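## Task

Move the tray from the staging bench onto the work bench so that no part of it overhangs the bench edge, with the tray's bottles still upright inside it. Put the tray's single tube in the blue rack if its cap carries an orange dot, or in the green rack if the dot is white, and push it fully down into the rack. The tube must never touch the floor, or the task fails. Either robot or both may do the work. At the end every robot must have released everything and backed away; anything that stays in place only because a robot holds it does not count. A robot that falls or ends up leaning fails the task.

## Robot and tools

Robots: two identical Hello Robot Stretch 4 units, r1 and r2. Each has an omni-wheel base, a mast with a lift, a telescoping arm that reaches forward, a three-joint wrist (yaw, pitch, roll) and a two-finger gripper with springy steel fingers. Each is about 1.6 m tall; its base rim lies within 0.23 m of its base origin. Each carries four cameras: <name>_head_camera, _head_left_camera, _head_right_camera (fisheye) and _wrist_camera.

Frames: every robot reports in its own base frame, origin on the floor below the base centre, x forward, y left, z up. hand_pose is the point between the open fingertips (URDF link pinch) in that frame; its printed value may be off. The odometry frame is the base frame at scene start. base_odometry only counts wheel rotation, so slip shows as travel; heading runs -3.142 to 3.142, left positive. Robots do not know where each other is except via images, lidar_m and wrist_depth_mm.

execute_actions: argument actions is a list holding one action or none (empty list = just report state and images). The action is an object keyed by robot name "r1" and/or "r2"; each robot gets its own block. Inside a block:
- base: exactly one relative move from where the base last measured itself: {"translate_m": d} straight drive, forward positive, -2 to 2 m; {"strafe_m": d} sideways, left positive, -2 to 2 m; {"rotate_rad": d} turn in place, counter-clockwise positive, -3.2 to 3.2 rad.
- joints: absolute targets by name, any subset: lift_m 0 to 1.2 (m); arm_m 0 to 0.55 (m extension); wrist_yaw_rad -1.134 to 4.276 (0 forward, positive left, 3.14 stowed back, above 3.4 the arm may block); wrist_pitch_rad -1.117 to 4.259 (0 level, 1.57 pointing down); wrist_roll_rad -1.117 to 4.259 (positive turns the gripper clockwise seen from behind); gripper_m -0.038 to 0.141 (fingertip gap in m; below 0 the tips squeeze together). Out-of-range joint targets are clipped and reported; any other bad value or unknown key rejects the whole call.
- pace: "slow", "default", "fast" or "max" (base up to 0.1/0.3/0.4/0.6 m/s and 1/2/3/4 rad/s; slower when the lift is above 0.2, down to 0.3 m/s and 1 rad/s at 1.2).
- contact_limits: {"arm_m": value} from 0 (softest) to 0.75 (hardest), default 0.5, for how hard the arm may push before stopping.
- end_of_arm: "enable_torque", sent alone, revives wrist/gripper motors that switched off.
Motions in one action begin together; an action lasts at most 15 s. cameras picks which images come back (null/"all" = all, [] = none). Omitted robots or joints may keep pushing toward earlier targets.

wait(seconds 0 to 10) lets time pass and returns state and images. zoom_image(camera, region [x0,y0,x1,y1] pixels, max 504x504) magnifies the latest full image. read_manual gives licence text only. finished_scene(scene 1 or 2) ends that scene irreversibly and reports success; the next result gives scene 2's task.

Result lines: base_status and joint_status describe how each motion ended: done (for the base this only means the wheels turned as asked), off_target, contact_stop_at_<key> (blocked; that part goes slack, a loaded lift may sink, a base may roll), limit_stop_at_<name> (built-in limit; limit_stop_at_tilt means leaning over 6 degrees, lift/arm/wheels slack until upright; limit_stop_at_own_body means the joint was about to hit the robot, often with pitch below -0.2 and roll below -0.4 or above 4), time_out, torque_fault (a wrist/gripper motor went limp; send enable_torque). on_its_own covers uncommanded things; "held at" there is the held target. lidar_m: 12 distances in m, 30-degree sectors starting straight ahead, going counter-clockwise (4th left, 7th behind, 10th right); "-" means nothing seen or closer than 0.25 m; it misses glass and thin legs. wrist_depth_mm: 7x7 grid of depths, 100 to 2000 mm, from top left. base_tilt in degrees (forward/right positive, fixed bias up to about 1.5). turned_by_wheels vs turned_by_imu differing by over about 0.1 rad signals a bump or slip. motor_effort in percent of max, peak in brackets; wheels positive means turning right. Camera intrinsics and T_world_to_cam are listed per camera and map the carrying robot's base frame to the camera.

Gripping: command gripper_m below the object's width; squeezing harder also pulls it toward the wrist. Only motor_effort (at commands of 0 or more) can hint at a firm hold. If fingertips jam on a surface, raise the lift. To unfold at scene start, send lift_m 0.4 with wrist_yaw_rad 0.

Avoid: robots touching each other (a base in contact pressing further fails the run); carrying over 1 kg with arm_m above 0.2 while driving or turning, especially fast; strong pushes or pulls with a high gripper; a level gripper loaded past about 2 kg (torque fault); dropping tubes to the floor; tipping bottles; leaving the tray overhanging. Two robots sharing one load can differ by up to about 3 cm per metre of travel, which can tip one. A stop reported in one call cancels the later calls of that reply. Loose objects may occasionally get nudged.

Each tool is called after "Request:" as name(argument=value, ...) on one line, values as JSON.

## Session

Request:
execute_actions(actions=[])

Scene clock: 0.00 s.
r1.base_odometry: x=+0.000 y=+0.000 heading=+0.000 (m, m, rad; r1's odometry frame)
r1.turned_by_wheels: +0.000 (rad since the last result)
r1.turned_by_imu: +0.000 (rad since the last result)
r1.base_tilt: forward=+0.5 right=-0.3 (deg)
r1.lidar_m: 0.91 1.57 2.46 1.50 1.86 1.55 1.37 2.39 1.68 0.91 0.78 0.78
r1.base_status: not commanded
r1.joint_positions: lift_m=+0.140 arm_m=+0.000 wrist_yaw_rad=+3.116 wrist_pitch_rad=+0.013 wrist_roll_rad=+0.011 gripper_m=+0.057
r1.joint_status: not commanded
r1.motor_effort: lift_m=+19 arm_m=-1 wrist_yaw_rad=+0 wrist_pitch_rad=-7 wrist_roll_rad=+0 gripper_m=-3 wheel_0=-1 wheel_1=+0 wheel_2=+0 (%)
r1.hand_pose: x=-0.1153 y=+0.0947 z=+0.3145 quat_wxyz=(+0.013, -0.006, +0.006, +1.000) (m; r1's base frame)
r1.wrist_depth_mm: - 140 - - - - - / - 117 157 - - - - / - 126 173 - - - - / 141 142 - - - - - / 1618 1921 - - - - - / 960 1060 195 1205 196 1229 1229 / 715 732 820 109 809 809 854
r2.base_odometry: x=+0.000 y=+0.000 heading=+0.000 (m, m, rad; r2's odometry frame)
r2.turned_by_wheels: +0.000 (rad since the last result)
r2.turned_by_imu: +0.000 (rad since the last result)
r2.base_tilt: forward=+0.4 right=+0.3 (deg)
r2.lidar_m: 1.01 0.95 0.99 1.37 3.66 1.54 1.21 2.78 1.52 1.51 3.86 1.37
r2.base_status: not commanded
r2.joint_positions: lift_m=+0.233 arm_m=+0.002 wrist_yaw_rad=+3.045 wrist_pitch_rad=-0.015 wrist_roll_rad=-0.012 gripper_m=+0.057
r2.joint_status: not commanded
r2.motor_effort: lift_m=+19 arm_m=-1 wrist_yaw_rad=-1 wrist_pitch_rad=-8 wrist_roll_rad=-1 gripper_m=-4 wheel_0=+0 wheel_1=+1 wheel_2=+0 (%)
r2.hand_pose: x=-0.1057 y=+0.1149 z=+0.4157 quat_wxyz=(+0.048, +0.007, -0.006, +0.999) (m; r2's base frame)
r2.wrist_depth_mm: - 137 - - - - - / - 126 271 - - - - / 106 138 224 - - - - / 138 167 - - - - - / - - 1863 1756 1808 - - / 1160 1229 1078 1205 196 1308 1308 / 866 831 931 - 976 891 931
pictures: r1_head_camera, r1_head_left_camera, r1_head_right_camera, r1_wrist_camera, r2_head_camera, r2_head_left_camera, r2_head_right_camera, r2_wrist_camera
Images, in order (width x height): r1_head_camera 420x560, r1_head_left_camera 420x672, r1_head_right_camera 420x672, r1_wrist_camera 616x392, r2_head_camera 420x560, r2_head_left_camera 420x672, r2_head_right_camera 420x672, r2_wrist_camera 616x392.

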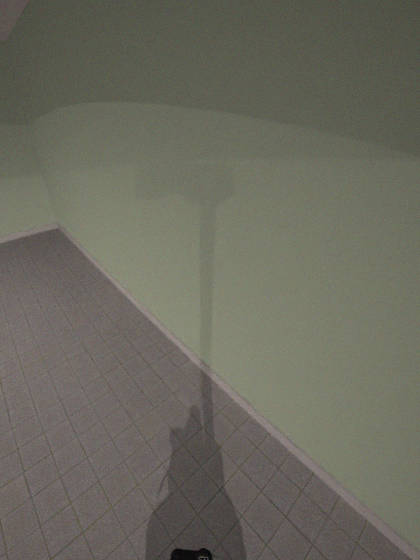

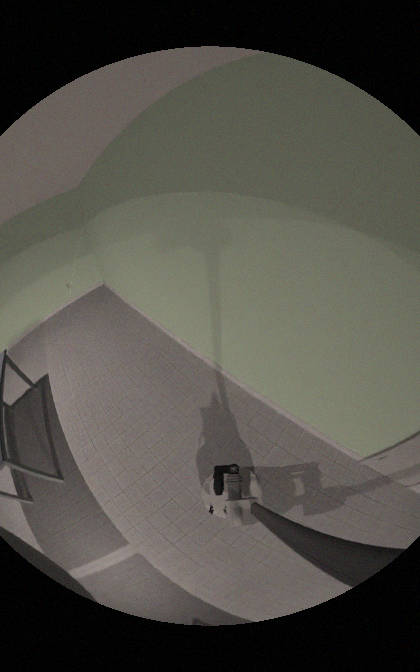

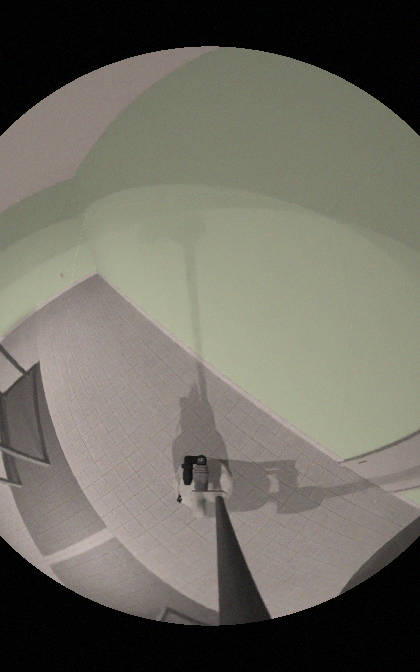

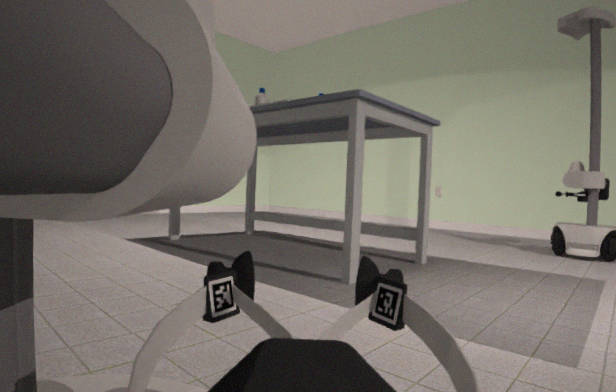

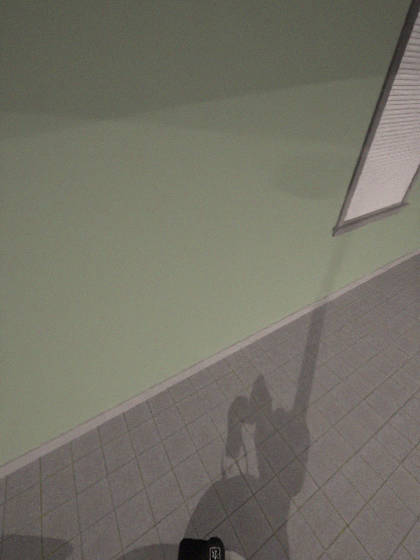

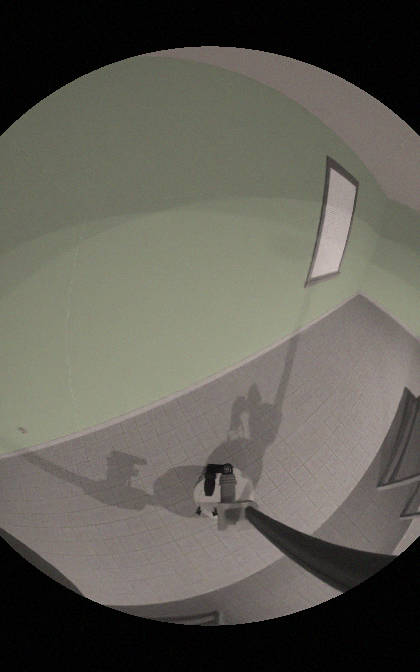

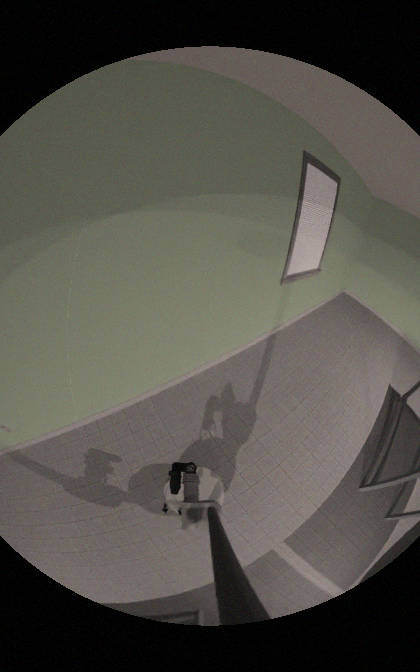

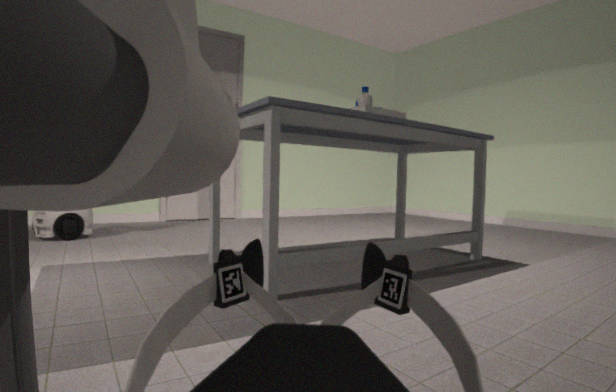

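Request:
execute_actions(actions=[{"r1":{"base":{"rotate_rad":2.5},"joints":{"lift_m":1.0,"wrist_yaw_rad":0}},"r2":{"base":{"rotate_rad":-2.4},"joints":{"lift_m":1.0,"wrist_yaw_rad":0}}}], cameras=["r1_head_camera","r1_head_left_camera","r2_head_camera","r2_head_left_camera"])

Scene clock: 11.47 s.
r1.base_odometry: x=+0.000 y=+0.000 heading=+2.499 (m, m, rad; r1's odometry frame)
r1.turned_by_wheels: +2.499 (rad since the last result)
r1.turned_by_imu: +2.508 (rad since the last result)
r1.base_tilt: forward=+0.6 right=-0.3 (deg)
r1.lidar_m: 1.97 1.36 1.97 2.14 1.02 0.81 0.78 0.88 1.30 4.49 1.55 1.56
r1.base_status: done
r1.joint_positions: lift_m=+1.000 arm_m=+0.000 wrist_yaw_rad=+0.000 wrist_pitch_rad=+0.013 wrist_roll_rad=+0.011 gripper_m=+0.057
r1.joint_status: all done
r1.motor_effort: lift_m=+21(22) arm_m=-1(1) wrist_yaw_rad=-1(7) wrist_pitch_rad=-7(6) wrist_roll_rad=+0(0) gripper_m=-3(3) wheel_0=-6(8) wheel_1=-5(13) wheel_2=-4(10) (%)
r1.hand_pose: x=+0.4594 y=-0.0874 z=+1.1744 quat_wxyz=(+1.000, +0.005, +0.006, +0.000) (m; r1's base frame)
r1.wrist_depth_mm: - - - - - - - / - - - - - - - / - - - - - - - / - - - - - - - / - - - - - - - / 1255 1397 194 - 196 - - / 1078 - - 109 - - -
r2.base_odometry: x=+0.000 y=+0.000 heading=-2.400 (m, m, rad; r2's odometry frame)
r2.turned_by_wheels: -2.400 (rad since the last result)
r2.turned_by_imu: -2.394 (rad since the last result)
r2.base_tilt: forward=+0.4 right=+0.3 (deg)
r2.lidar_m: 2.70 1.49 1.94 2.10 1.14 0.94 0.95 1.10 1.82 2.33 1.24 1.18
r2.base_status: done
r2.joint_positions: lift_m=+1.000 arm_m=+0.002 wrist_yaw_rad=+0.000 wrist_pitch_rad=-0.015 wrist_roll_rad=-0.012 gripper_m=+0.057
r2.joint_status: all done
r2.motor_effort: lift_m=+22(21) arm_m=-1(1) wrist_yaw_rad=-2(6) wrist_pitch_rad=-8(9) wrist_roll_rad=-1(1) gripper_m=-4(4) wheel_0=+2(8) wheel_1=+0(6) wheel_2=+1(8) (%)
r2.hand_pose: x=+0.4614 y=-0.0873 z=+1.1824 quat_wxyz=(+1.000, -0.006, -0.008, +0.000) (m; r2's base frame)
r2.wrist_depth_mm: - - - - - - - / - - - - - - - / - - - - - - - / - - - - - - - / - - - - - - - / 1229 1661 - - 196 - - / - - - - - - -
pictures: r1_head_camera, r1_head_left_camera, r2_head_camera, r2_head_left_camera
Images, in order (width x height): r1_head_camera 420x560, r1_head_left_camera 420x672, r2_head_camera 420x560, r2_head_left_camera 420x672.

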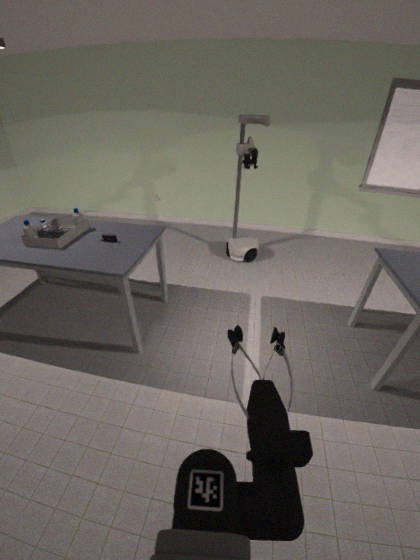

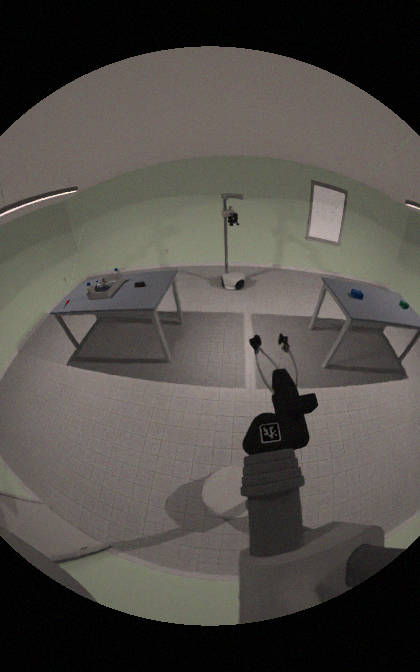

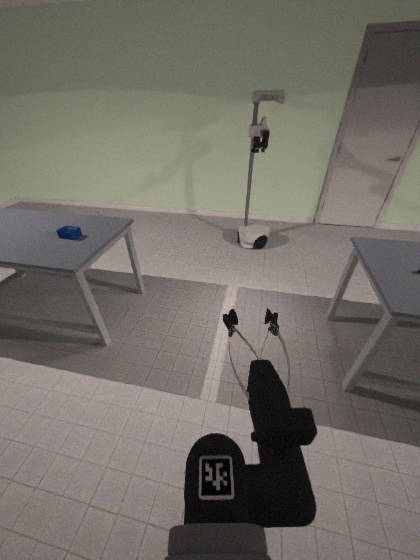

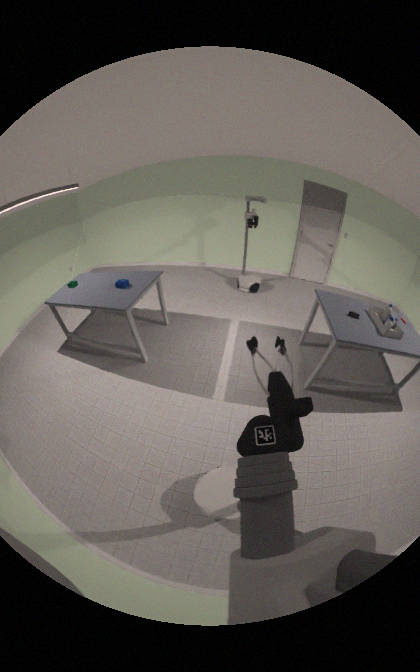

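Request:
execute_actions(actions=[{"r1":{"base":{"rotate_rad":-0.14}},"r2":{"base":{"rotate_rad":-0.2}}}], cameras=[])

Request:
execute_actions(actions=[{"r1":{"base":{"strafe_m":1.3},"joints":{"wrist_pitch_rad":0.5}},"r2":{"base":{"strafe_m":-1.1},"joints":{"wrist_pitch_rad":0.5}}}], cameras=["r1_head_camera","r1_wrist_camera","r2_head_camera","r2_wrist_camera"])

Scene clock: 22.30 s.
r1.base_odometry: x=+0.000 y=+0.000 heading=+2.360 (m, m, rad; r1's odometry frame)
r1.turned_by_wheels: -0.139 (rad since the last result)
r1.turned_by_imu: -0.138 (rad since the last result)
r1.base_tilt: forward=+0.6 right=-0.2 (deg)
r1.lidar_m: 2.52 1.37 1.62 3.32 1.14 0.84 0.78 0.82 1.16 3.04 1.67 1.52
r1.base_status: done
r1.joint_positions: lift_m=+1.000 arm_m=+0.000 wrist_yaw_rad=+0.000 wrist_pitch_rad=+0.013 wrist_roll_rad=+0.011 gripper_m=+0.057
r1.joint_status: not commanded
r1.motor_effort: lift_m=+21(21) arm_m=-1(1) wrist_yaw_rad=+0(1) wrist_pitch_rad=-7(7) wrist_roll_rad=+0(1) gripper_m=-1(4) wheel_0=+6(10) wheel_1=+4(9) wheel_2=+3(7) (%)
r1.hand_pose: x=+0.4594 y=-0.0874 z=+1.1744 quat_wxyz=(+1.000, +0.005, +0.006, +0.000) (m; r1's base frame)
r1.wrist_depth_mm: - - - - - - - / - - - - - - - / - - - - - - - / - - - - - - - / - - - - - - - / 1397 - 194 - 195 - 1537 / - - - 109 - - -
r2.base_odometry: x=+0.000 y=+0.000 heading=-2.600 (m, m, rad; r2's odometry frame)
r2.turned_by_wheels: -0.200 (rad since the last result)
r2.turned_by_imu: -0.200 (rad since the last result)
r2.base_tilt: forward=+0.4 right=+0.3 (deg)
r2.lidar_m: 2.52 1.50 1.52 3.48 1.35 0.97 0.96 1.01 1.39 4.06 1.48 1.23
r2.base_status: done
r2.joint_positions: lift_m=+1.000 arm_m=+0.002 wrist_yaw_rad=+0.000 wrist_pitch_rad=-0.015 wrist_roll_rad=-0.012 gripper_m=+0.057
r2.joint_status: not commanded
r2.motor_effort: lift_m=+22(22) arm_m=+0(1) wrist_yaw_rad=-2(2) wrist_pitch_rad=-8(8) wrist_roll_rad=-1(1) gripper_m=-2(3) wheel_0=+1(6) wheel_1=+0(8) wheel_2=+1(7) (%)
r2.hand_pose: x=+0.4614 y=-0.0873 z=+1.1824 quat_wxyz=(+1.000, -0.006, -0.008, +0.000) (m; r2's base frame)
r2.wrist_depth_mm: - - - - - - - / - - - - - - - / - - - - - - - / - - - - - - - / - - - - - - - / 1618 - - - 196 1397 1255 / - - - - - 1138 931
pictures: none
No camera images: the call's "cameras" was empty. Leave "cameras" out to get every camera's image.

Scene clock: 27.97 s.
r1.base_odometry: x=-0.916 y=-0.922 heading=+2.360 (m, m, rad; r1's odometry frame)
r1.turned_by_wheels: +0.000 (rad since the last result)
r1.turned_by_imu: +0.009 (rad since the last result)
r1.base_tilt: forward=+0.5 right=-0.3 (deg)
r1.lidar_m: 1.14 1.22 3.05 2.91 1.15 0.78 0.77 0.82 1.16 3.13 2.58 1.19
r1.base_status: done
r1.joint_positions: lift_m=+1.000 arm_m=+0.000 wrist_yaw_rad=+0.000 wrist_pitch_rad=+0.502 wrist_roll_rad=+0.011 gripper_m=+0.057
r1.joint_status: all done
r1.motor_effort: lift_m=+20(21) arm_m=-1(1) wrist_yaw_rad=+0(0) wrist_pitch_rad=-5(4) wrist_roll_rad=-1(0) gripper_m=-2(4) wheel_0=-3(15) wheel_1=+3(12) wheel_2=+0(4) (%)
r1.hand_pose: x=+0.4239 y=-0.0874 z=+1.0394 quat_wxyz=(+0.969, +0.005, +0.248, -0.001) (m; r1's base frame)
r1.wrist_depth_mm: - - - - - - - / - - 1464 - - - - / 1118 1138 1138 1182 1205 - - / - - 1863 1863 1921 - - / 1808 1808 1921 1808 1921 1921 - / 1397 1499 195 1576 196 1618 1576 / 1308 1281 1366 109 1366 1336 1397
r2.base_odometry: x=-0.568 y=+0.942 heading=-2.600 (m, m, rad; r2's odometry frame)
r2.turned_by_wheels: +0.000 (rad since the last result)
r2.turned_by_imu: -0.006 (rad since the last result)
r2.base_tilt: forward=+0.4 right=+0.3 (deg)
r2.lidar_m: 1.00 1.06 2.40 3.61 1.37 1.02 0.97 1.03 1.43 3.07 1.45 1.06
r2.base_status: done
r2.joint_positions: lift_m=+1.000 arm_m=+0.002 wrist_yaw_rad=+0.000 wrist_pitch_rad=+0.501 wrist_roll_rad=-0.012 gripper_m=+0.057
r2.joint_status: all done
r2.motor_effort: lift_m=+21(22) arm_m=-1(1) wrist_yaw_rad=+0(3) wrist_pitch_rad=-7(5) wrist_roll_rad=-1(0) gripper_m=-3(5) wheel_0=+0(10) wheel_1=+0(11) wheel_2=+0(2) (%)
r2.hand_pose: x=+0.4259 y=-0.0874 z=+1.0394 quat_wxyz=(+0.969, -0.006, +0.248, +0.002) (m; r2's base frame)
r2.wrist_depth_mm: - - - - - - - / - - - - 1308 - - / - - 1042 1060 976 991 1078 / - - - 946 917 891 891 / 1708 1661 1661 1756 1756 1708 1756 / 1430 1430 1205 1205 196 1499 1464 / 1255 1205 1308 - 1281 1255 1255
pictures: r1_head_camera, r1_wrist_camera, r2_head_camera, r2_wrist_camera
camera_calibration (this result's frames):
r1_wrist_camera: T_world_to_cam=[[0.0183927, -0.999471, 0.0268174, -0.126464], [-0.504253, -0.0324337, -0.862947, 1.16208], [0.86336, 0.00234914, -0.504583, 0.387559], [0, 0, 0, 1]] pos_world=[0.253703, -0.0896171, 1.20176]
r2_wrist_camera: T_world_to_cam=[[0.0728785, -0.997292, 0.00988228, -0.116179], [-0.522689, -0.0466314, -0.851247, 1.14514], [0.849402, 0.0568723, -0.524672, 0.416048], [0, 0, 0, 1]] pos_world=[0.253628, -0.0861261, 1.19424]
Images, in order (width x height): r1_head_camera 420x560, r1_wrist_camera 616x392, r2_head_camera 420x560, r2_wrist_camera 616x392.

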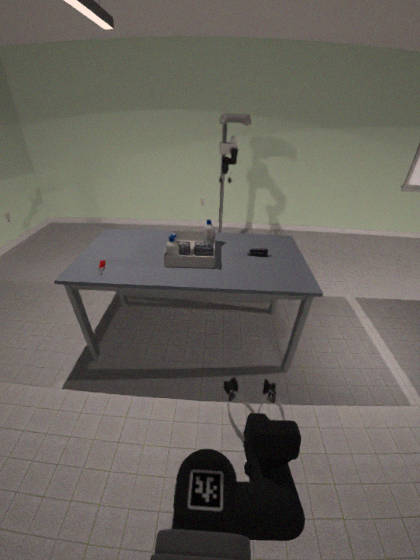

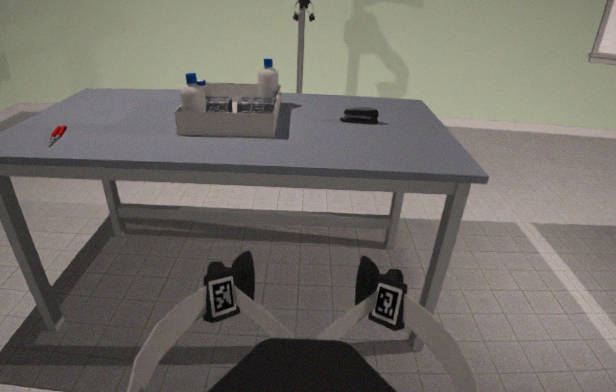

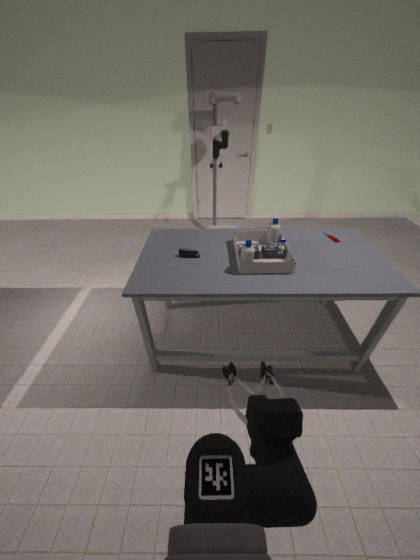

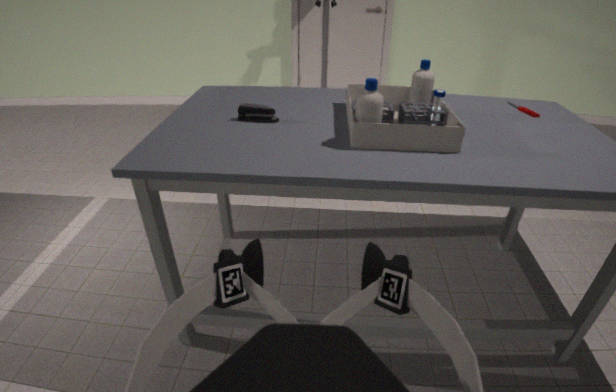

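Request:
execute_actions(actions=[{"r1":{"base":{"strafe_m":0.2},"joints":{"wrist_pitch_rad":0.9,"lift_m":1.1}},"r2":{"base":{"strafe_m":-0.22},"joints":{"wrist_pitch_rad":0.9,"lift_m":1.1}}}], cameras=[])

Request:
execute_actions(actions=[{"r1":{"base":{"translate_m":0.8}},"r2":{"base":{"translate_m":0.65}}}], cameras=["r1_head_camera","r1_wrist_camera","r2_head_camera","r2_wrist_camera"])

Scene clock: 37.27 s.
r1.base_odometry: x=-1.057 y=-1.064 heading=+2.360 (m, m, rad; r1's odometry frame)
r1.turned_by_wheels: +0.000 (rad since the last result)
r1.turned_by_imu: +0.003 (rad since the last result)
r1.base_tilt: forward=+0.5 right=-0.2 (deg)
r1.lidar_m: 1.16 1.19 2.84 2.73 1.17 0.80 0.74 0.83 1.18 3.14 2.75 1.22
r1.base_status: done
r1.joint_positions: lift_m=+1.100 arm_m=+0.000 wrist_yaw_rad=+0.000 wrist_pitch_rad=+0.901 wrist_roll_rad=+0.011 gripper_m=+0.057
r1.joint_status: all done
r1.motor_effort: lift_m=+21(23) arm_m=-1(1) wrist_yaw_rad=+0(0) wrist_pitch_rad=-3(4) wrist_roll_rad=+0(0) gripper_m=-3(5) wheel_0=-5(10) wheel_1=+4(16) wheel_2=+0(0) (%)
r1.hand_pose: x=+0.3500 y=-0.0874 z=+1.0519 quat_wxyz=(+0.900, +0.005, +0.435, -0.002) (m; r1's base frame)
r1.wrist_depth_mm: 1008 1008 1025 1008 991 1008 - / 1921 1921 1921 - 1983 - - / 1756 1661 1756 1808 1756 1756 1863 / 1537 1499 1576 1537 1576 1576 1576 / 1366 1397 1397 1430 1430 1430 1464 / 1255 1255 195 1308 195 1281 1308 / 1138 1118 1182 109 1205 1182 1205
r2.base_odometry: x=-0.681 y=+1.131 heading=-2.599 (m, m, rad; r2's odometry frame)
r2.turned_by_wheels: +0.000 (rad since the last result)
r2.turned_by_imu: -0.002 (rad since the last result)
r2.base_tilt: forward=+0.4 right=+0.3 (deg)
r2.lidar_m: 0.99 1.05 2.61 3.65 1.40 1.02 0.99 1.02 1.43 2.84 2.97 1.02
r2.base_status: done
r2.joint_positions: lift_m=+1.100 arm_m=+0.002 wrist_yaw_rad=+0.000 wrist_pitch_rad=+0.901 wrist_roll_rad=-0.012 gripper_m=+0.057
r2.joint_status: all done
r2.motor_effort: lift_m=+21(20) arm_m=-1(1) wrist_yaw_rad=-2(2) wrist_pitch_rad=-5(4) wrist_roll_rad=-1(1) gripper_m=-3(3) wheel_0=+0(10) wheel_1=+0(10) wheel_2=+0(0) (%)
r2.hand_pose: x=+0.3521 y=-0.0874 z=+1.0519 quat_wxyz=(+0.900, -0.005, +0.435, +0.003) (m; r2's base frame)
r2.wrist_depth_mm: 878 891 878 878 878 917 891 / 1921 1983 1921 1863 1863 1808 891 / 1708 1708 1708 1708 1661 1708 1576 / 1499 1499 1499 1499 1464 1397 1537 / 1397 1366 1366 1397 1336 1366 1336 / 1255 1255 1205 1229 196 1255 1229 / 1138 1098 1182 - 1138 1118 1160
pictures: none
No camera images: the call's "cameras" was empty. Leave "cameras" out to get every camera's image.

Scene clock: 41.43 s.
r1.base_odometry: x=-1.624 y=-0.501 heading=+2.360 (m, m, rad; r1's odometry frame)
r1.turned_by_wheels: +0.001 (rad since the last result)
r1.turned_by_imu: +0.003 (rad since the last result)
r1.base_tilt: forward=+0.7 right=-0.1 (deg)
r1.lidar_m: 0.36 0.37 0.53 2.73 2.29 1.66 1.56 1.67 2.31 2.50 0.54 0.38
r1.base_status: done
r1.joint_positions: lift_m=+1.100 arm_m=+0.000 wrist_yaw_rad=+0.000 wrist_pitch_rad=+0.901 wrist_roll_rad=+0.011 gripper_m=+0.057
r1.joint_status: not commanded
r1.motor_effort: lift_m=+20(21) arm_m=-1(1) wrist_yaw_rad=+0(1) wrist_pitch_rad=-3(3) wrist_roll_rad=-1(0) gripper_m=-1(3) wheel_0=+6(11) wheel_1=+4(11) wheel_2=-2(10) (%)
r1.hand_pose: x=+0.3500 y=-0.0874 z=+1.0519 quat_wxyz=(+0.900, +0.005, +0.435, -0.002) (m; r1's base frame)
r1.wrist_depth_mm: 917 - - 842 - - - / 798 798 778 768 820 842 866 / 691 691 654 683 715 699 732 / 609 621 559 585 640 640 647 / 549 564 564 564 574 574 580 / 496 500 195 521 195 521 517 / 1118 480 484 109 484 480 488
r2.base_odometry: x=-1.238 y=+0.795 heading=-2.599 (m, m, rad; r2's odometry frame)
r2.turned_by_wheels: +0.000 (rad since the last result)
r2.turned_by_imu: +0.004 (rad since the last result)
r2.base_tilt: forward=+0.3 right=+0.3 (deg)
r2.lidar_m: 0.34 0.38 0.54 2.40 2.30 1.68 1.63 1.72 2.37 2.84 0.52 0.35
r2.base_status: done
r2.joint_positions: lift_m=+1.100 arm_m=+0.002 wrist_yaw_rad=+0.000 wrist_pitch_rad=+0.901 wrist_roll_rad=-0.012 gripper_m=+0.057
r2.joint_status: not commanded
r2.motor_effort: lift_m=+21(21) arm_m=-1(1) wrist_yaw_rad=+0(0) wrist_pitch_rad=-5(5) wrist_roll_rad=+0(0) gripper_m=-2(4) wheel_0=+2(6) wheel_1=+0(6) wheel_2=-1(10) (%)
r2.hand_pose: x=+0.3520 y=-0.0874 z=+1.0519 quat_wxyz=(+0.900, -0.005, +0.435, +0.003) (m; r2's base frame)
r2.wrist_depth_mm: 904 891 878 866 842 - - / 798 778 759 741 715 759 768 / 683 654 661 640 634 676 676 / 609 603 580 597 580 603 603 / 544 544 530 549 539 544 539 / 500 492 480 488 196 488 488 / 1138 1025 991 - 469 462 462
pictures: r1_head_camera, r1_wrist_camera, r2_head_camera, r2_wrist_camera
camera_calibration (this result's frames):
r1_wrist_camera: T_world_to_cam=[[0.0274102, -0.99947, 0.0175373, -0.118826], [-0.800207, -0.0324531, -0.598845, 0.961409], [0.599097, 0.00238092, -0.800673, 0.861622], [0, 0, 0, 1]] pos_world=[0.256388, -0.089614, 1.2677]
r2_wrist_camera: T_world_to_cam=[[0.0709763, -0.997294, -0.019155, -0.0797261], [-0.812612, -0.0466748, -0.580932, 0.934884], [0.578466, 0.056798, -0.813726, 0.884772], [0, 0, 0, 1]] pos_world=[0.253546, -0.0861282, 1.26154]
Images, in order (width x height): r1_head_camera 420x560, r1_wrist_camera 616x392, r2_head_camera 420x560, r2_wrist_camera 616x392.

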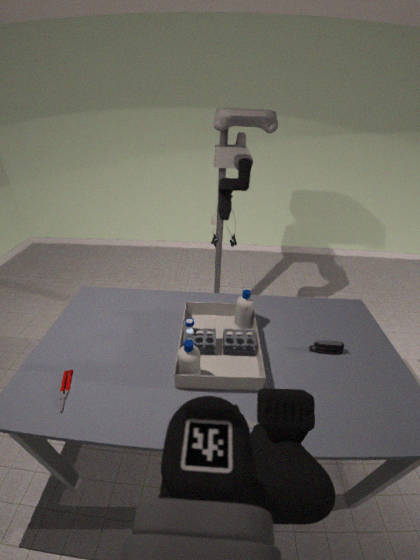

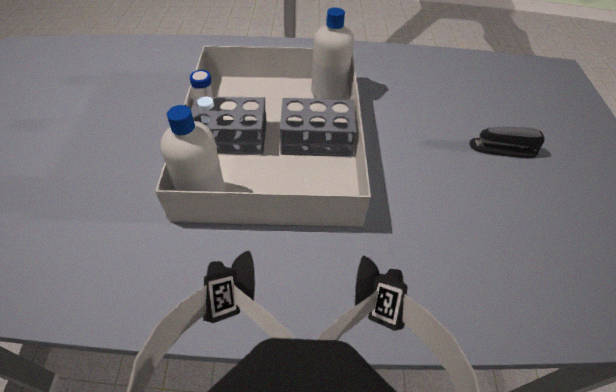

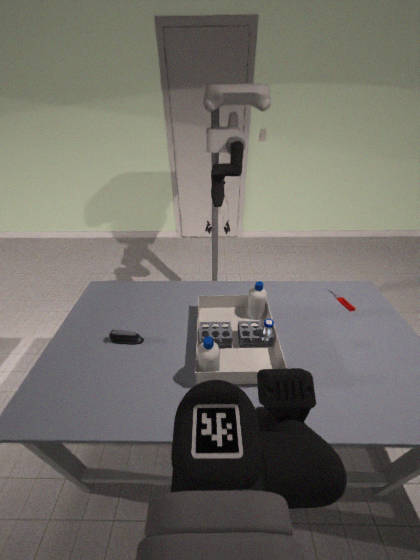

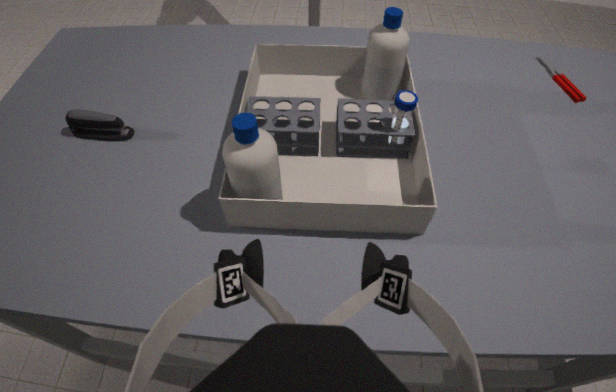

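Request:
execute_actions(actions=[{"r1":{"base":{"strafe_m":0.04},"joints":{"wrist_pitch_rad":1.57,"wrist_roll_rad":1.57,"gripper_m":0.07}},"r2":{"base":{"strafe_m":-0.02},"joints":{"wrist_pitch_rad":1.57,"wrist_roll_rad":1.57,"gripper_m":0.07}}}], cameras=[])

Request:
execute_actions(actions=[{"r1":{"base":{"translate_m":0.08},"joints":{"arm_m":0.355,"lift_m":0.96}},"r2":{"base":{"translate_m":0.06},"joints":{"arm_m":0.345,"lift_m":0.96}}}], cameras=["r1_head_camera","r1_wrist_camera","r2_head_camera","r2_wrist_camera"])

Scene clock: 58.77 s.
r1.base_odometry: x=-1.653 y=-0.529 heading=+2.360 (m, m, rad; r1's odometry frame)
r1.turned_by_wheels: +0.000 (rad since the last result)
r1.turned_by_imu: +0.001 (rad since the last result)
r1.base_tilt: forward=+0.6 right=-0.3 (deg)
r1.lidar_m: 0.34 0.38 0.52 2.69 2.29 1.68 1.58 1.65 2.29 2.54 0.53 0.39
r1.base_status: done
r1.joint_positions: lift_m=+1.100 arm_m=+0.000 wrist_yaw_rad=+0.000 wrist_pitch_rad=+1.570 wrist_roll_rad=+1.570 gripper_m=+0.070
r1.joint_status: all done
r1.motor_effort: lift_m=+20(20) arm_m=-1(1) wrist_yaw_rad=-1(0) wrist_pitch_rad=+1(4) wrist_roll_rad=+1(6) gripper_m=-2(5) wheel_0=-5(11) wheel_1=+4(12) wheel_2=+0(2) (%)
r1.hand_pose: x=+0.1713 y=-0.0874 z=+0.9896 quat_wxyz=(+0.501, +0.500, +0.500, -0.499) (m; r1's base frame)
r1.wrist_depth_mm: 449 452 1160 1205 1182 1182 1182 / 452 452 1182 1182 1160 1182 1182 / 455 452 1205 1182 1182 1182 1205 / 459 455 1205 1205 991 1182 1182 / 452 459 1229 1008 976 1182 353 / 455 455 201 1205 200 1205 1205 / 459 459 1205 109 1205 1229 1205
r2.base_odometry: x=-1.248 y=+0.812 heading=-2.599 (m, m, rad; r2's odometry frame)
r2.turned_by_wheels: +0.000 (rad since the last result)
r2.turned_by_imu: -0.001 (rad since the last result)
r2.base_tilt: forward=+0.4 right=+0.3 (deg)
r2.lidar_m: 0.36 0.39 0.52 2.42 2.29 1.70 1.62 1.70 2.38 2.83 0.49 0.38
r2.base_status: done
r2.joint_positions: lift_m=+1.100 arm_m=+0.002 wrist_yaw_rad=+0.000 wrist_pitch_rad=+1.569 wrist_roll_rad=+1.570 gripper_m=+0.070
r2.joint_status: all done
r2.motor_effort: lift_m=+22(21) arm_m=-1(1) wrist_yaw_rad=-2(1) wrist_pitch_rad=-1(2) wrist_roll_rad=+1(5) gripper_m=-3(4) wheel_0=-1(8) wheel_1=+0(8) wheel_2=+0(1) (%)
r2.hand_pose: x=+0.1733 y=-0.0874 z=+0.9896 quat_wxyz=(+0.501, +0.500, +0.500, -0.499) (m; r2's base frame)
r2.wrist_depth_mm: 442 439 1205 1182 1182 1205 1182 / 445 445 1160 1182 1182 1182 1160 / 452 449 1182 1205 1182 1160 1205 / 452 452 1205 1182 1008 1160 1182 / 452 459 1182 991 991 1205 1182 / 459 452 1042 1205 991 1205 1205 / 459 466 1229 - 1205 1205 1205
pictures: none
No camera images: the call's "cameras" was empty. Leave "cameras" out to get every camera's image.

Scene clock: 60.93 s.
r1.base_odometry: x=-1.709 y=-0.473 heading=+2.361 (m, m, rad; r1's odometry frame)
r1.turned_by_wheels: +0.001 (rad since the last result)
r1.turned_by_imu: +0.001 (rad since the last result)
r1.base_tilt: forward=+0.5 right=-0.3 (deg)
r1.lidar_m: 0.27 0.29 0.38 2.69 2.38 1.76 1.65 1.73 2.41 2.51 0.43 0.29
r1.base_status: done
r1.joint_positions: lift_m=+0.960 arm_m=+0.354 wrist_yaw_rad=-0.002 wrist_pitch_rad=+1.576 wrist_roll_rad=+1.570 gripper_m=+0.070
r1.joint_status: all done
r1.motor_effort: lift_m=+17(17) arm_m=+6(6) wrist_yaw_rad=+4(6) wrist_pitch_rad=-18(22) wrist_roll_rad=+0(1) gripper_m=-1(3) wheel_0=+5(9) wheel_1=+4(11) wheel_2=-2(9) (%)
r1.hand_pose: x=+0.5230 y=-0.0874 z=+0.8499 quat_wxyz=(+0.498, +0.499, +0.501, -0.502) (m; r1's base frame)
r1.wrist_depth_mm: 309 310 310 314 310 312 312 / 250 310 286 312 312 312 312 / 252 309 310 314 312 312 314 / 253 310 310 314 317 315 314 / 255 312 310 315 314 315 317 / 281 312 190 314 198 319 319 / 255 290 314 109 317 319 319
r2.base_odometry: x=-1.299 y=+0.781 heading=-2.599 (m, m, rad; r2's odometry frame)
r2.turned_by_wheels: +0.000 (rad since the last result)
r2.turned_by_imu: +0.000 (rad since the last result)
r2.base_tilt: forward=+0.4 right=+0.3 (deg)
r2.lidar_m: 0.28 0.31 0.44 2.40 2.38 1.75 1.68 1.77 2.47 2.82 0.43 0.32
r2.base_status: done
r2.joint_positions: lift_m=+0.960 arm_m=+0.344 wrist_yaw_rad=-0.003 wrist_pitch_rad=+1.582 wrist_roll_rad=+1.570 gripper_m=+0.070
r2.joint_status: all done
r2.on_its_own: wrist_pitch_rad is at rest, and its effort (-35) is outside its rest range (-23 to +23)
r2.motor_effort: lift_m=+17(23) arm_m=+7(10) wrist_yaw_rad=+8(7) wrist_pitch_rad=-35(36) wrist_roll_rad=+0(1) gripper_m=-7(9) wheel_0=+2(6) wheel_1=+0(6) wheel_2=-1(10) (%)
r2.hand_pose: x=+0.5111 y=-0.0874 z=+0.8499 quat_wxyz=(+0.497, +0.498, +0.502, -0.503) (m; r2's base frame)
r2.wrist_depth_mm: 301 300 301 303 304 303 1042 / 268 192 290 303 303 306 1060 / 293 244 303 301 303 307 1060 / 303 246 304 306 306 310 842 / 307 297 306 307 309 312 866 / 307 250 281 309 214 314 1078 / 312 249 309 - 315 319 1098
pictures: r1_head_camera, r1_wrist_camera, r2_head_camera, r2_wrist_camera
camera_calibration (this result's frames):
r1_wrist_camera: T_world_to_cam=[[-0.999093, -0.0425135, 0.00227501, 0.513512], [-0.0424352, 0.998722, 0.0274408, 0.140417], [-0.00343871, 0.0273194, -0.999621, 1.08264], [0, 0, 0, 1]] pos_world=[0.522727, -0.147984, 1.07721]
r2_wrist_camera: T_world_to_cam=[[-0.99841, -0.0294512, -0.0480691, 0.560835], [-0.0318306, 0.998266, 0.0495083, 0.103246], [0.0465277, 0.0509596, -0.997616, 1.05607], [0, 0, 0, 1]] pos_world=[0.514093, -0.140367, 1.0754]
Images, in order (width x height): r1_head_camera 420x560, r1_wrist_camera 616x392, r2_head_camera 420x560, r2_wrist_camera 616x392.

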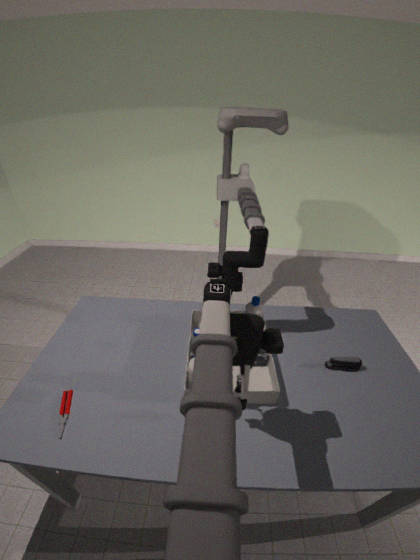

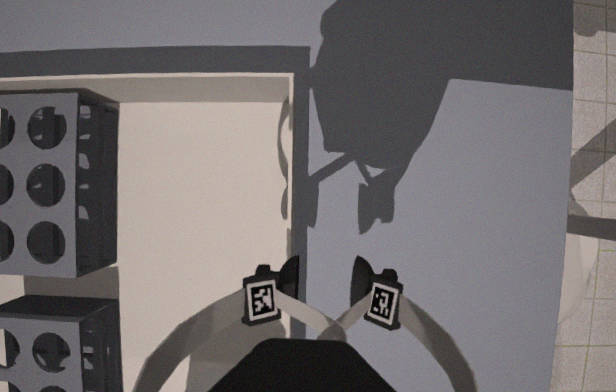

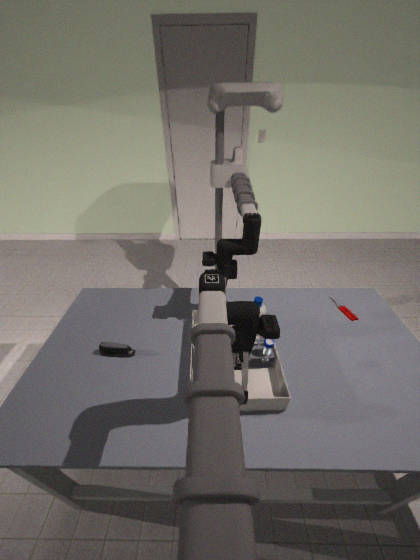

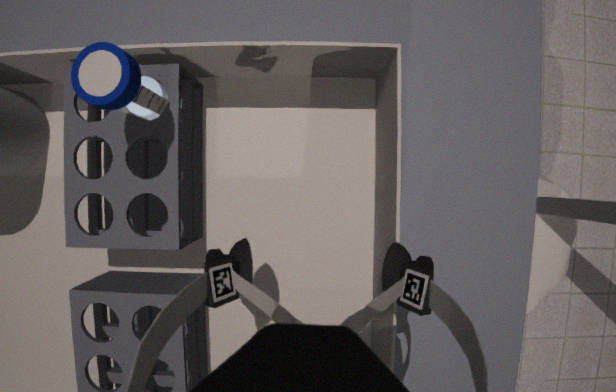

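Request:
execute_actions(actions=[{"r1":{"joints":{"lift_m":1.1,"gripper_m":0.045}},"r2":{"joints":{"lift_m":1.1,"gripper_m":0.045}}}], cameras=[])

Request:
execute_actions(actions=[{"r1":{"base":{"strafe_m":-0.035}},"r2":{"base":{"strafe_m":-0.035},"joints":{"arm_m":0.29}}}], cameras=["r1_wrist_camera","r2_wrist_camera"])

Scene clock: 70.20 s.
r1.base_odometry: x=-1.709 y=-0.473 heading=+2.361 (m, m, rad; r1's odometry frame)
r1.turned_by_wheels: +0.000 (rad since the last result)
r1.turned_by_imu: +0.002 (rad since the last result)
r1.base_tilt: forward=+0.5 right=-0.2 (deg)
r1.lidar_m: 0.27 0.28 0.42 2.69 2.41 1.74 1.67 1.76 2.43 2.50 0.41 0.31
r1.base_status: not commanded
r1.joint_positions: lift_m=+1.100 arm_m=+0.354 wrist_yaw_rad=+0.000 wrist_pitch_rad=+1.570 wrist_roll_rad=+1.570 gripper_m=+0.045
r1.joint_status: all done
r1.motor_effort: lift_m=+21(24) arm_m=+4(6) wrist_yaw_rad=+1(6) wrist_pitch_rad=-1(21) wrist_roll_rad=+1(1) gripper_m=-2(4) wheel_0=+5(4) wheel_1=+4(4) wheel_2=-2(2) (%)
r1.hand_pose: x=+0.5252 y=-0.0874 z=+0.9896 quat_wxyz=(+0.500, +0.500, +0.500, -0.500) (m; r1's base frame)
r1.wrist_depth_mm: 445 452 449 452 445 449 1160 / 452 449 452 452 449 449 1205 / 436 387 449 449 455 449 1182 / 452 392 452 449 452 449 1205 / 452 424 449 449 449 452 976 / 452 392 196 452 201 459 1205 / 455 392 449 109 452 831 1182
r2.base_odometry: x=-1.299 y=+0.781 heading=-2.599 (m, m, rad; r2's odometry frame)
r2.turned_by_wheels: +0.000 (rad since the last result)
r2.turned_by_imu: -0.001 (rad since the last result)
r2.base_tilt: forward=+0.4 right=+0.3 (deg)
r2.lidar_m: 0.29 0.31 0.46 2.39 2.37 1.76 1.69 1.76 2.45 2.82 0.42 0.31
r2.base_status: not commanded
r2.joint_positions: lift_m=+1.100 arm_m=+0.344 wrist_yaw_rad=-0.001 wrist_pitch_rad=+1.570 wrist_roll_rad=+1.570 gripper_m=+0.045
r2.joint_status: all done
r2.motor_effort: lift_m=+21(20) arm_m=+5(8) wrist_yaw_rad=+2(10) wrist_pitch_rad=-4(35) wrist_roll_rad=+0(0) gripper_m=-3(10) wheel_0=+2(2) wheel_1=+0(0) wheel_2=-1(1) (%)
r2.hand_pose: x=+0.5151 y=-0.0874 z=+0.9896 quat_wxyz=(+0.500, +0.500, +0.500, -0.500) (m; r2's base frame)
r2.wrist_depth_mm: 442 445 439 436 439 439 1138 / 442 445 442 445 442 1160 1138 / 317 430 387 445 442 1160 1182 / 415 445 442 445 445 976 1160 / 436 449 424 445 452 1025 1182 / 433 455 200 370 196 1008 1229 / 410 415 399 - 455 1205 1205
pictures: none
No camera images: the call's "cameras" was empty. Leave "cameras" out to get every camera's image.

Scene clock: 71.23 s.
r1.base_odometry: x=-1.685 y=-0.448 heading=+2.361 (m, m, rad; r1's odometry frame)
r1.turned_by_wheels: +0.000 (rad since the last result)
r1.turned_by_imu: +0.000 (rad since the last result)
r1.base_tilt: forward=+0.5 right=-0.3 (deg)
r1.lidar_m: 0.28 0.30 0.43 2.72 2.43 1.76 1.66 1.74 2.43 2.48 0.42 0.31
r1.base_status: done
r1.joint_positions: lift_m=+1.100 arm_m=+0.354 wrist_yaw_rad=+0.000 wrist_pitch_rad=+1.570 wrist_roll_rad=+1.570 gripper_m=+0.045
r1.joint_status: not commanded
r1.motor_effort: lift_m=+21(21) arm_m=+5(5) wrist_yaw_rad=-1(1) wrist_pitch_rad=-2(2) wrist_roll_rad=+1(0) gripper_m=-3(2) wheel_0=+5(8) wheel_1=-1(11) wheel_2=+0(2) (%)
r1.hand_pose: x=+0.5252 y=-0.0874 z=+0.9896 quat_wxyz=(+0.500, +0.500, +0.500, -0.500) (m; r1's base frame)
r1.wrist_depth_mm: 449 449 449 449 449 449 1160 / 449 452 452 449 452 452 1182 / 449 452 452 449 452 455 1205 / 445 418 452 452 452 455 1182 / 452 392 449 452 452 455 1008 / 452 421 196 455 200 452 1205 / 452 392 452 109 455 842 1205
r2.base_odometry: x=-1.317 y=+0.811 heading=-2.599 (m, m, rad; r2's odometry frame)
r2.turned_by_wheels: +0.000 (rad since the last result)
r2.turned_by_imu: +0.000 (rad since the last result)
r2.base_tilt: forward=+0.4 right=+0.3 (deg)
r2.lidar_m: 0.29 0.28 0.45 2.43 2.38 1.76 1.70 1.77 2.48 2.79 0.43 0.30
r2.base_status: done
r2.joint_positions: lift_m=+1.100 arm_m=+0.291 wrist_yaw_rad=+0.000 wrist_pitch_rad=+1.570 wrist_roll_rad=+1.570 gripper_m=+0.045
r2.joint_status: all done
r2.motor_effort: lift_m=+21(22) arm_m=-5(5) wrist_yaw_rad=-1(1) wrist_pitch_rad=-2(4) wrist_roll_rad=+1(0) gripper_m=-4(3) wheel_0=+0(8) wheel_1=+1(7) wheel_2=+0(0) (%)
r2.hand_pose: x=+0.4620 y=-0.0874 z=+0.9896 quat_wxyz=(+0.500, +0.500, +0.500, -0.500) (m; r2's base frame)
r2.wrist_depth_mm: 442 445 442 442 439 1160 1182 / 445 442 445 442 436 1160 1182 / 410 387 439 442 445 1205 1182 / 430 387 449 445 445 976 1182 / 452 418 449 452 449 976 1182 / 452 394 200 377 196 1229 1205 / 455 421 455 - 455 1205 1229
pictures: r1_wrist_camera, r2_wrist_camera
camera_calibration (this result's frames):
r1_wrist_camera: T_world_to_cam=[[-0.999017, -0.0441739, -0.00359836, 0.520947], [-0.0442556, 0.99865, 0.0271801, 0.137887], [0.00239285, 0.0273127, -0.999624, 1.21917], [0, 0, 0, 1]] pos_world=[0.52362, -0.147987, 1.21684]
r2_wrist_camera: T_world_to_cam=[[-0.997694, -0.0325498, -0.0595528, 0.529231], [-0.0354959, 0.998163, 0.0491012, 0.0968673], [0.0578451, 0.0511019, -0.997017, 1.19183], [0, 0, 0, 1]] pos_world=[0.462507, -0.140368, 1.21504]
Images, in order (width x height): r1_wrist_camera 616x392, r2_wrist_camera 616x392.

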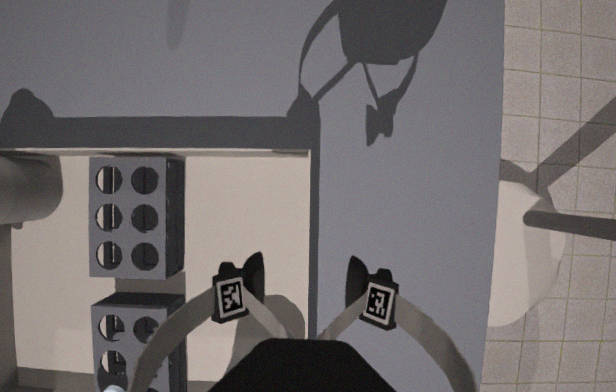

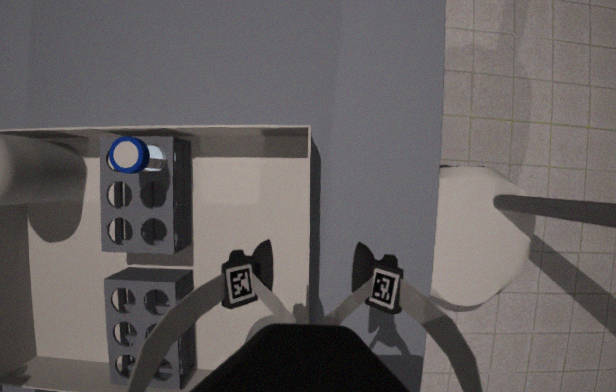

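Request:
execute_actions(actions=[{"r1":{"joints":{"lift_m":0.915},"pace":"slow"},"r2":{"joints":{"lift_m":0.915},"pace":"slow"}}], cameras=["r1_wrist_camera","r2_wrist_camera"])

Scene clock: 78.23 s.
r1.base_odometry: x=-1.685 y=-0.448 heading=+2.361 (m, m, rad; r1's odometry frame)
r1.turned_by_wheels: +0.000 (rad since the last result)
r1.turned_by_imu: +0.002 (rad since the last result)
r1.base_tilt: forward=+0.5 right=-0.2 (deg)
r1.lidar_m: 0.27 0.27 0.43 2.71 2.41 1.74 1.65 1.73 2.39 2.49 0.39 0.30
r1.base_status: not commanded
r1.joint_positions: lift_m=+0.915 arm_m=+0.354 wrist_yaw_rad=+0.000 wrist_pitch_rad=+1.570 wrist_roll_rad=+1.570 gripper_m=+0.045
r1.joint_status: all done
r1.motor_effort: lift_m=+17(21) arm_m=+4(5) wrist_yaw_rad=+0(0) wrist_pitch_rad=-2(1) wrist_roll_rad=+0(1) gripper_m=-4(6) wheel_0=+5(5) wheel_1=-1(1) wheel_2=+0(0) (%)
r1.hand_pose: x=+0.5252 y=-0.0874 z=+0.8049 quat_wxyz=(+0.500, +0.500, +0.500, -0.500) (m; r1's base frame)
r1.wrist_depth_mm: 268 268 267 267 267 266 267 / 268 268 267 267 268 267 267 / 228 266 267 266 268 267 267 / 238 265 265 267 270 270 270 / 239 266 266 267 270 270 271 / 237 268 196 268 200 270 271 / 256 268 268 109 272 271 272
r2.base_odometry: x=-1.317 y=+0.811 heading=-2.599 (m, m, rad; r2's odometry frame)
r2.turned_by_wheels: +0.000 (rad since the last result)
r2.turned_by_imu: -0.001 (rad since the last result)
r2.base_tilt: forward=+0.4 right=+0.3 (deg)
r2.lidar_m: 0.28 0.32 0.43 2.44 2.38 1.76 1.69 1.78 2.45 2.79 0.43 0.29
r2.base_status: not commanded
r2.joint_positions: lift_m=+0.915 arm_m=+0.291 wrist_yaw_rad=+0.000 wrist_pitch_rad=+1.570 wrist_roll_rad=+1.570 gripper_m=+0.045
r2.joint_status: all done
r2.motor_effort: lift_m=+16(22) arm_m=-5(5) wrist_yaw_rad=+2(1) wrist_pitch_rad=-3(3) wrist_roll_rad=+0(0) gripper_m=-5(4) wheel_0=+0(0) wheel_1=+0(0) wheel_2=+0(0) (%)
r2.hand_pose: x=+0.4619 y=-0.0874 z=+0.8049 quat_wxyz=(+0.500, +0.500, +0.500, -0.500) (m; r2's base frame)
r2.wrist_depth_mm: 262 259 259 258 259 259 991 / 216 256 259 260 259 260 991 / 202 262 260 262 264 262 991 / 234 263 263 264 264 264 809 / 236 263 265 266 265 264 798 / 236 267 200 197 196 267 1025 / 220 265 267 - 268 270 1025
pictures: r1_wrist_camera, r2_wrist_camera
camera_calibration (this result's frames):
r1_wrist_camera: T_world_to_cam=[[-0.999017, -0.0441739, -0.00359836, 0.520284], [-0.0442555, 0.99865, 0.0271801, 0.142905], [0.00239285, 0.0273127, -0.999624, 1.03461], [0, 0, 0, 1]] pos_world=[0.523622, -0.147987, 1.03221]
r2_wrist_camera: T_world_to_cam=[[-0.997694, -0.0325497, -0.0595529, 0.518234], [-0.0354958, 0.998163, 0.0491012, 0.105932], [0.0578452, 0.0511018, -0.997017, 1.00777], [0, 0, 0, 1]] pos_world=[0.462505, -0.140368, 1.03042]
Images, in order (width x height): r1_wrist_camera 616x392, r2_wrist_camera 616x392.

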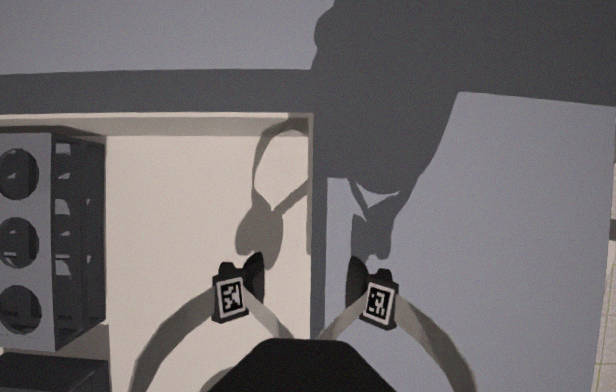

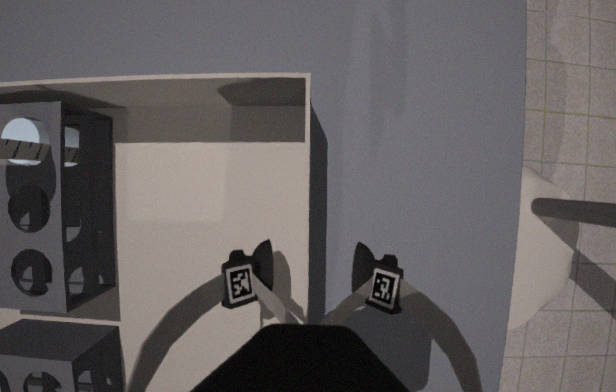

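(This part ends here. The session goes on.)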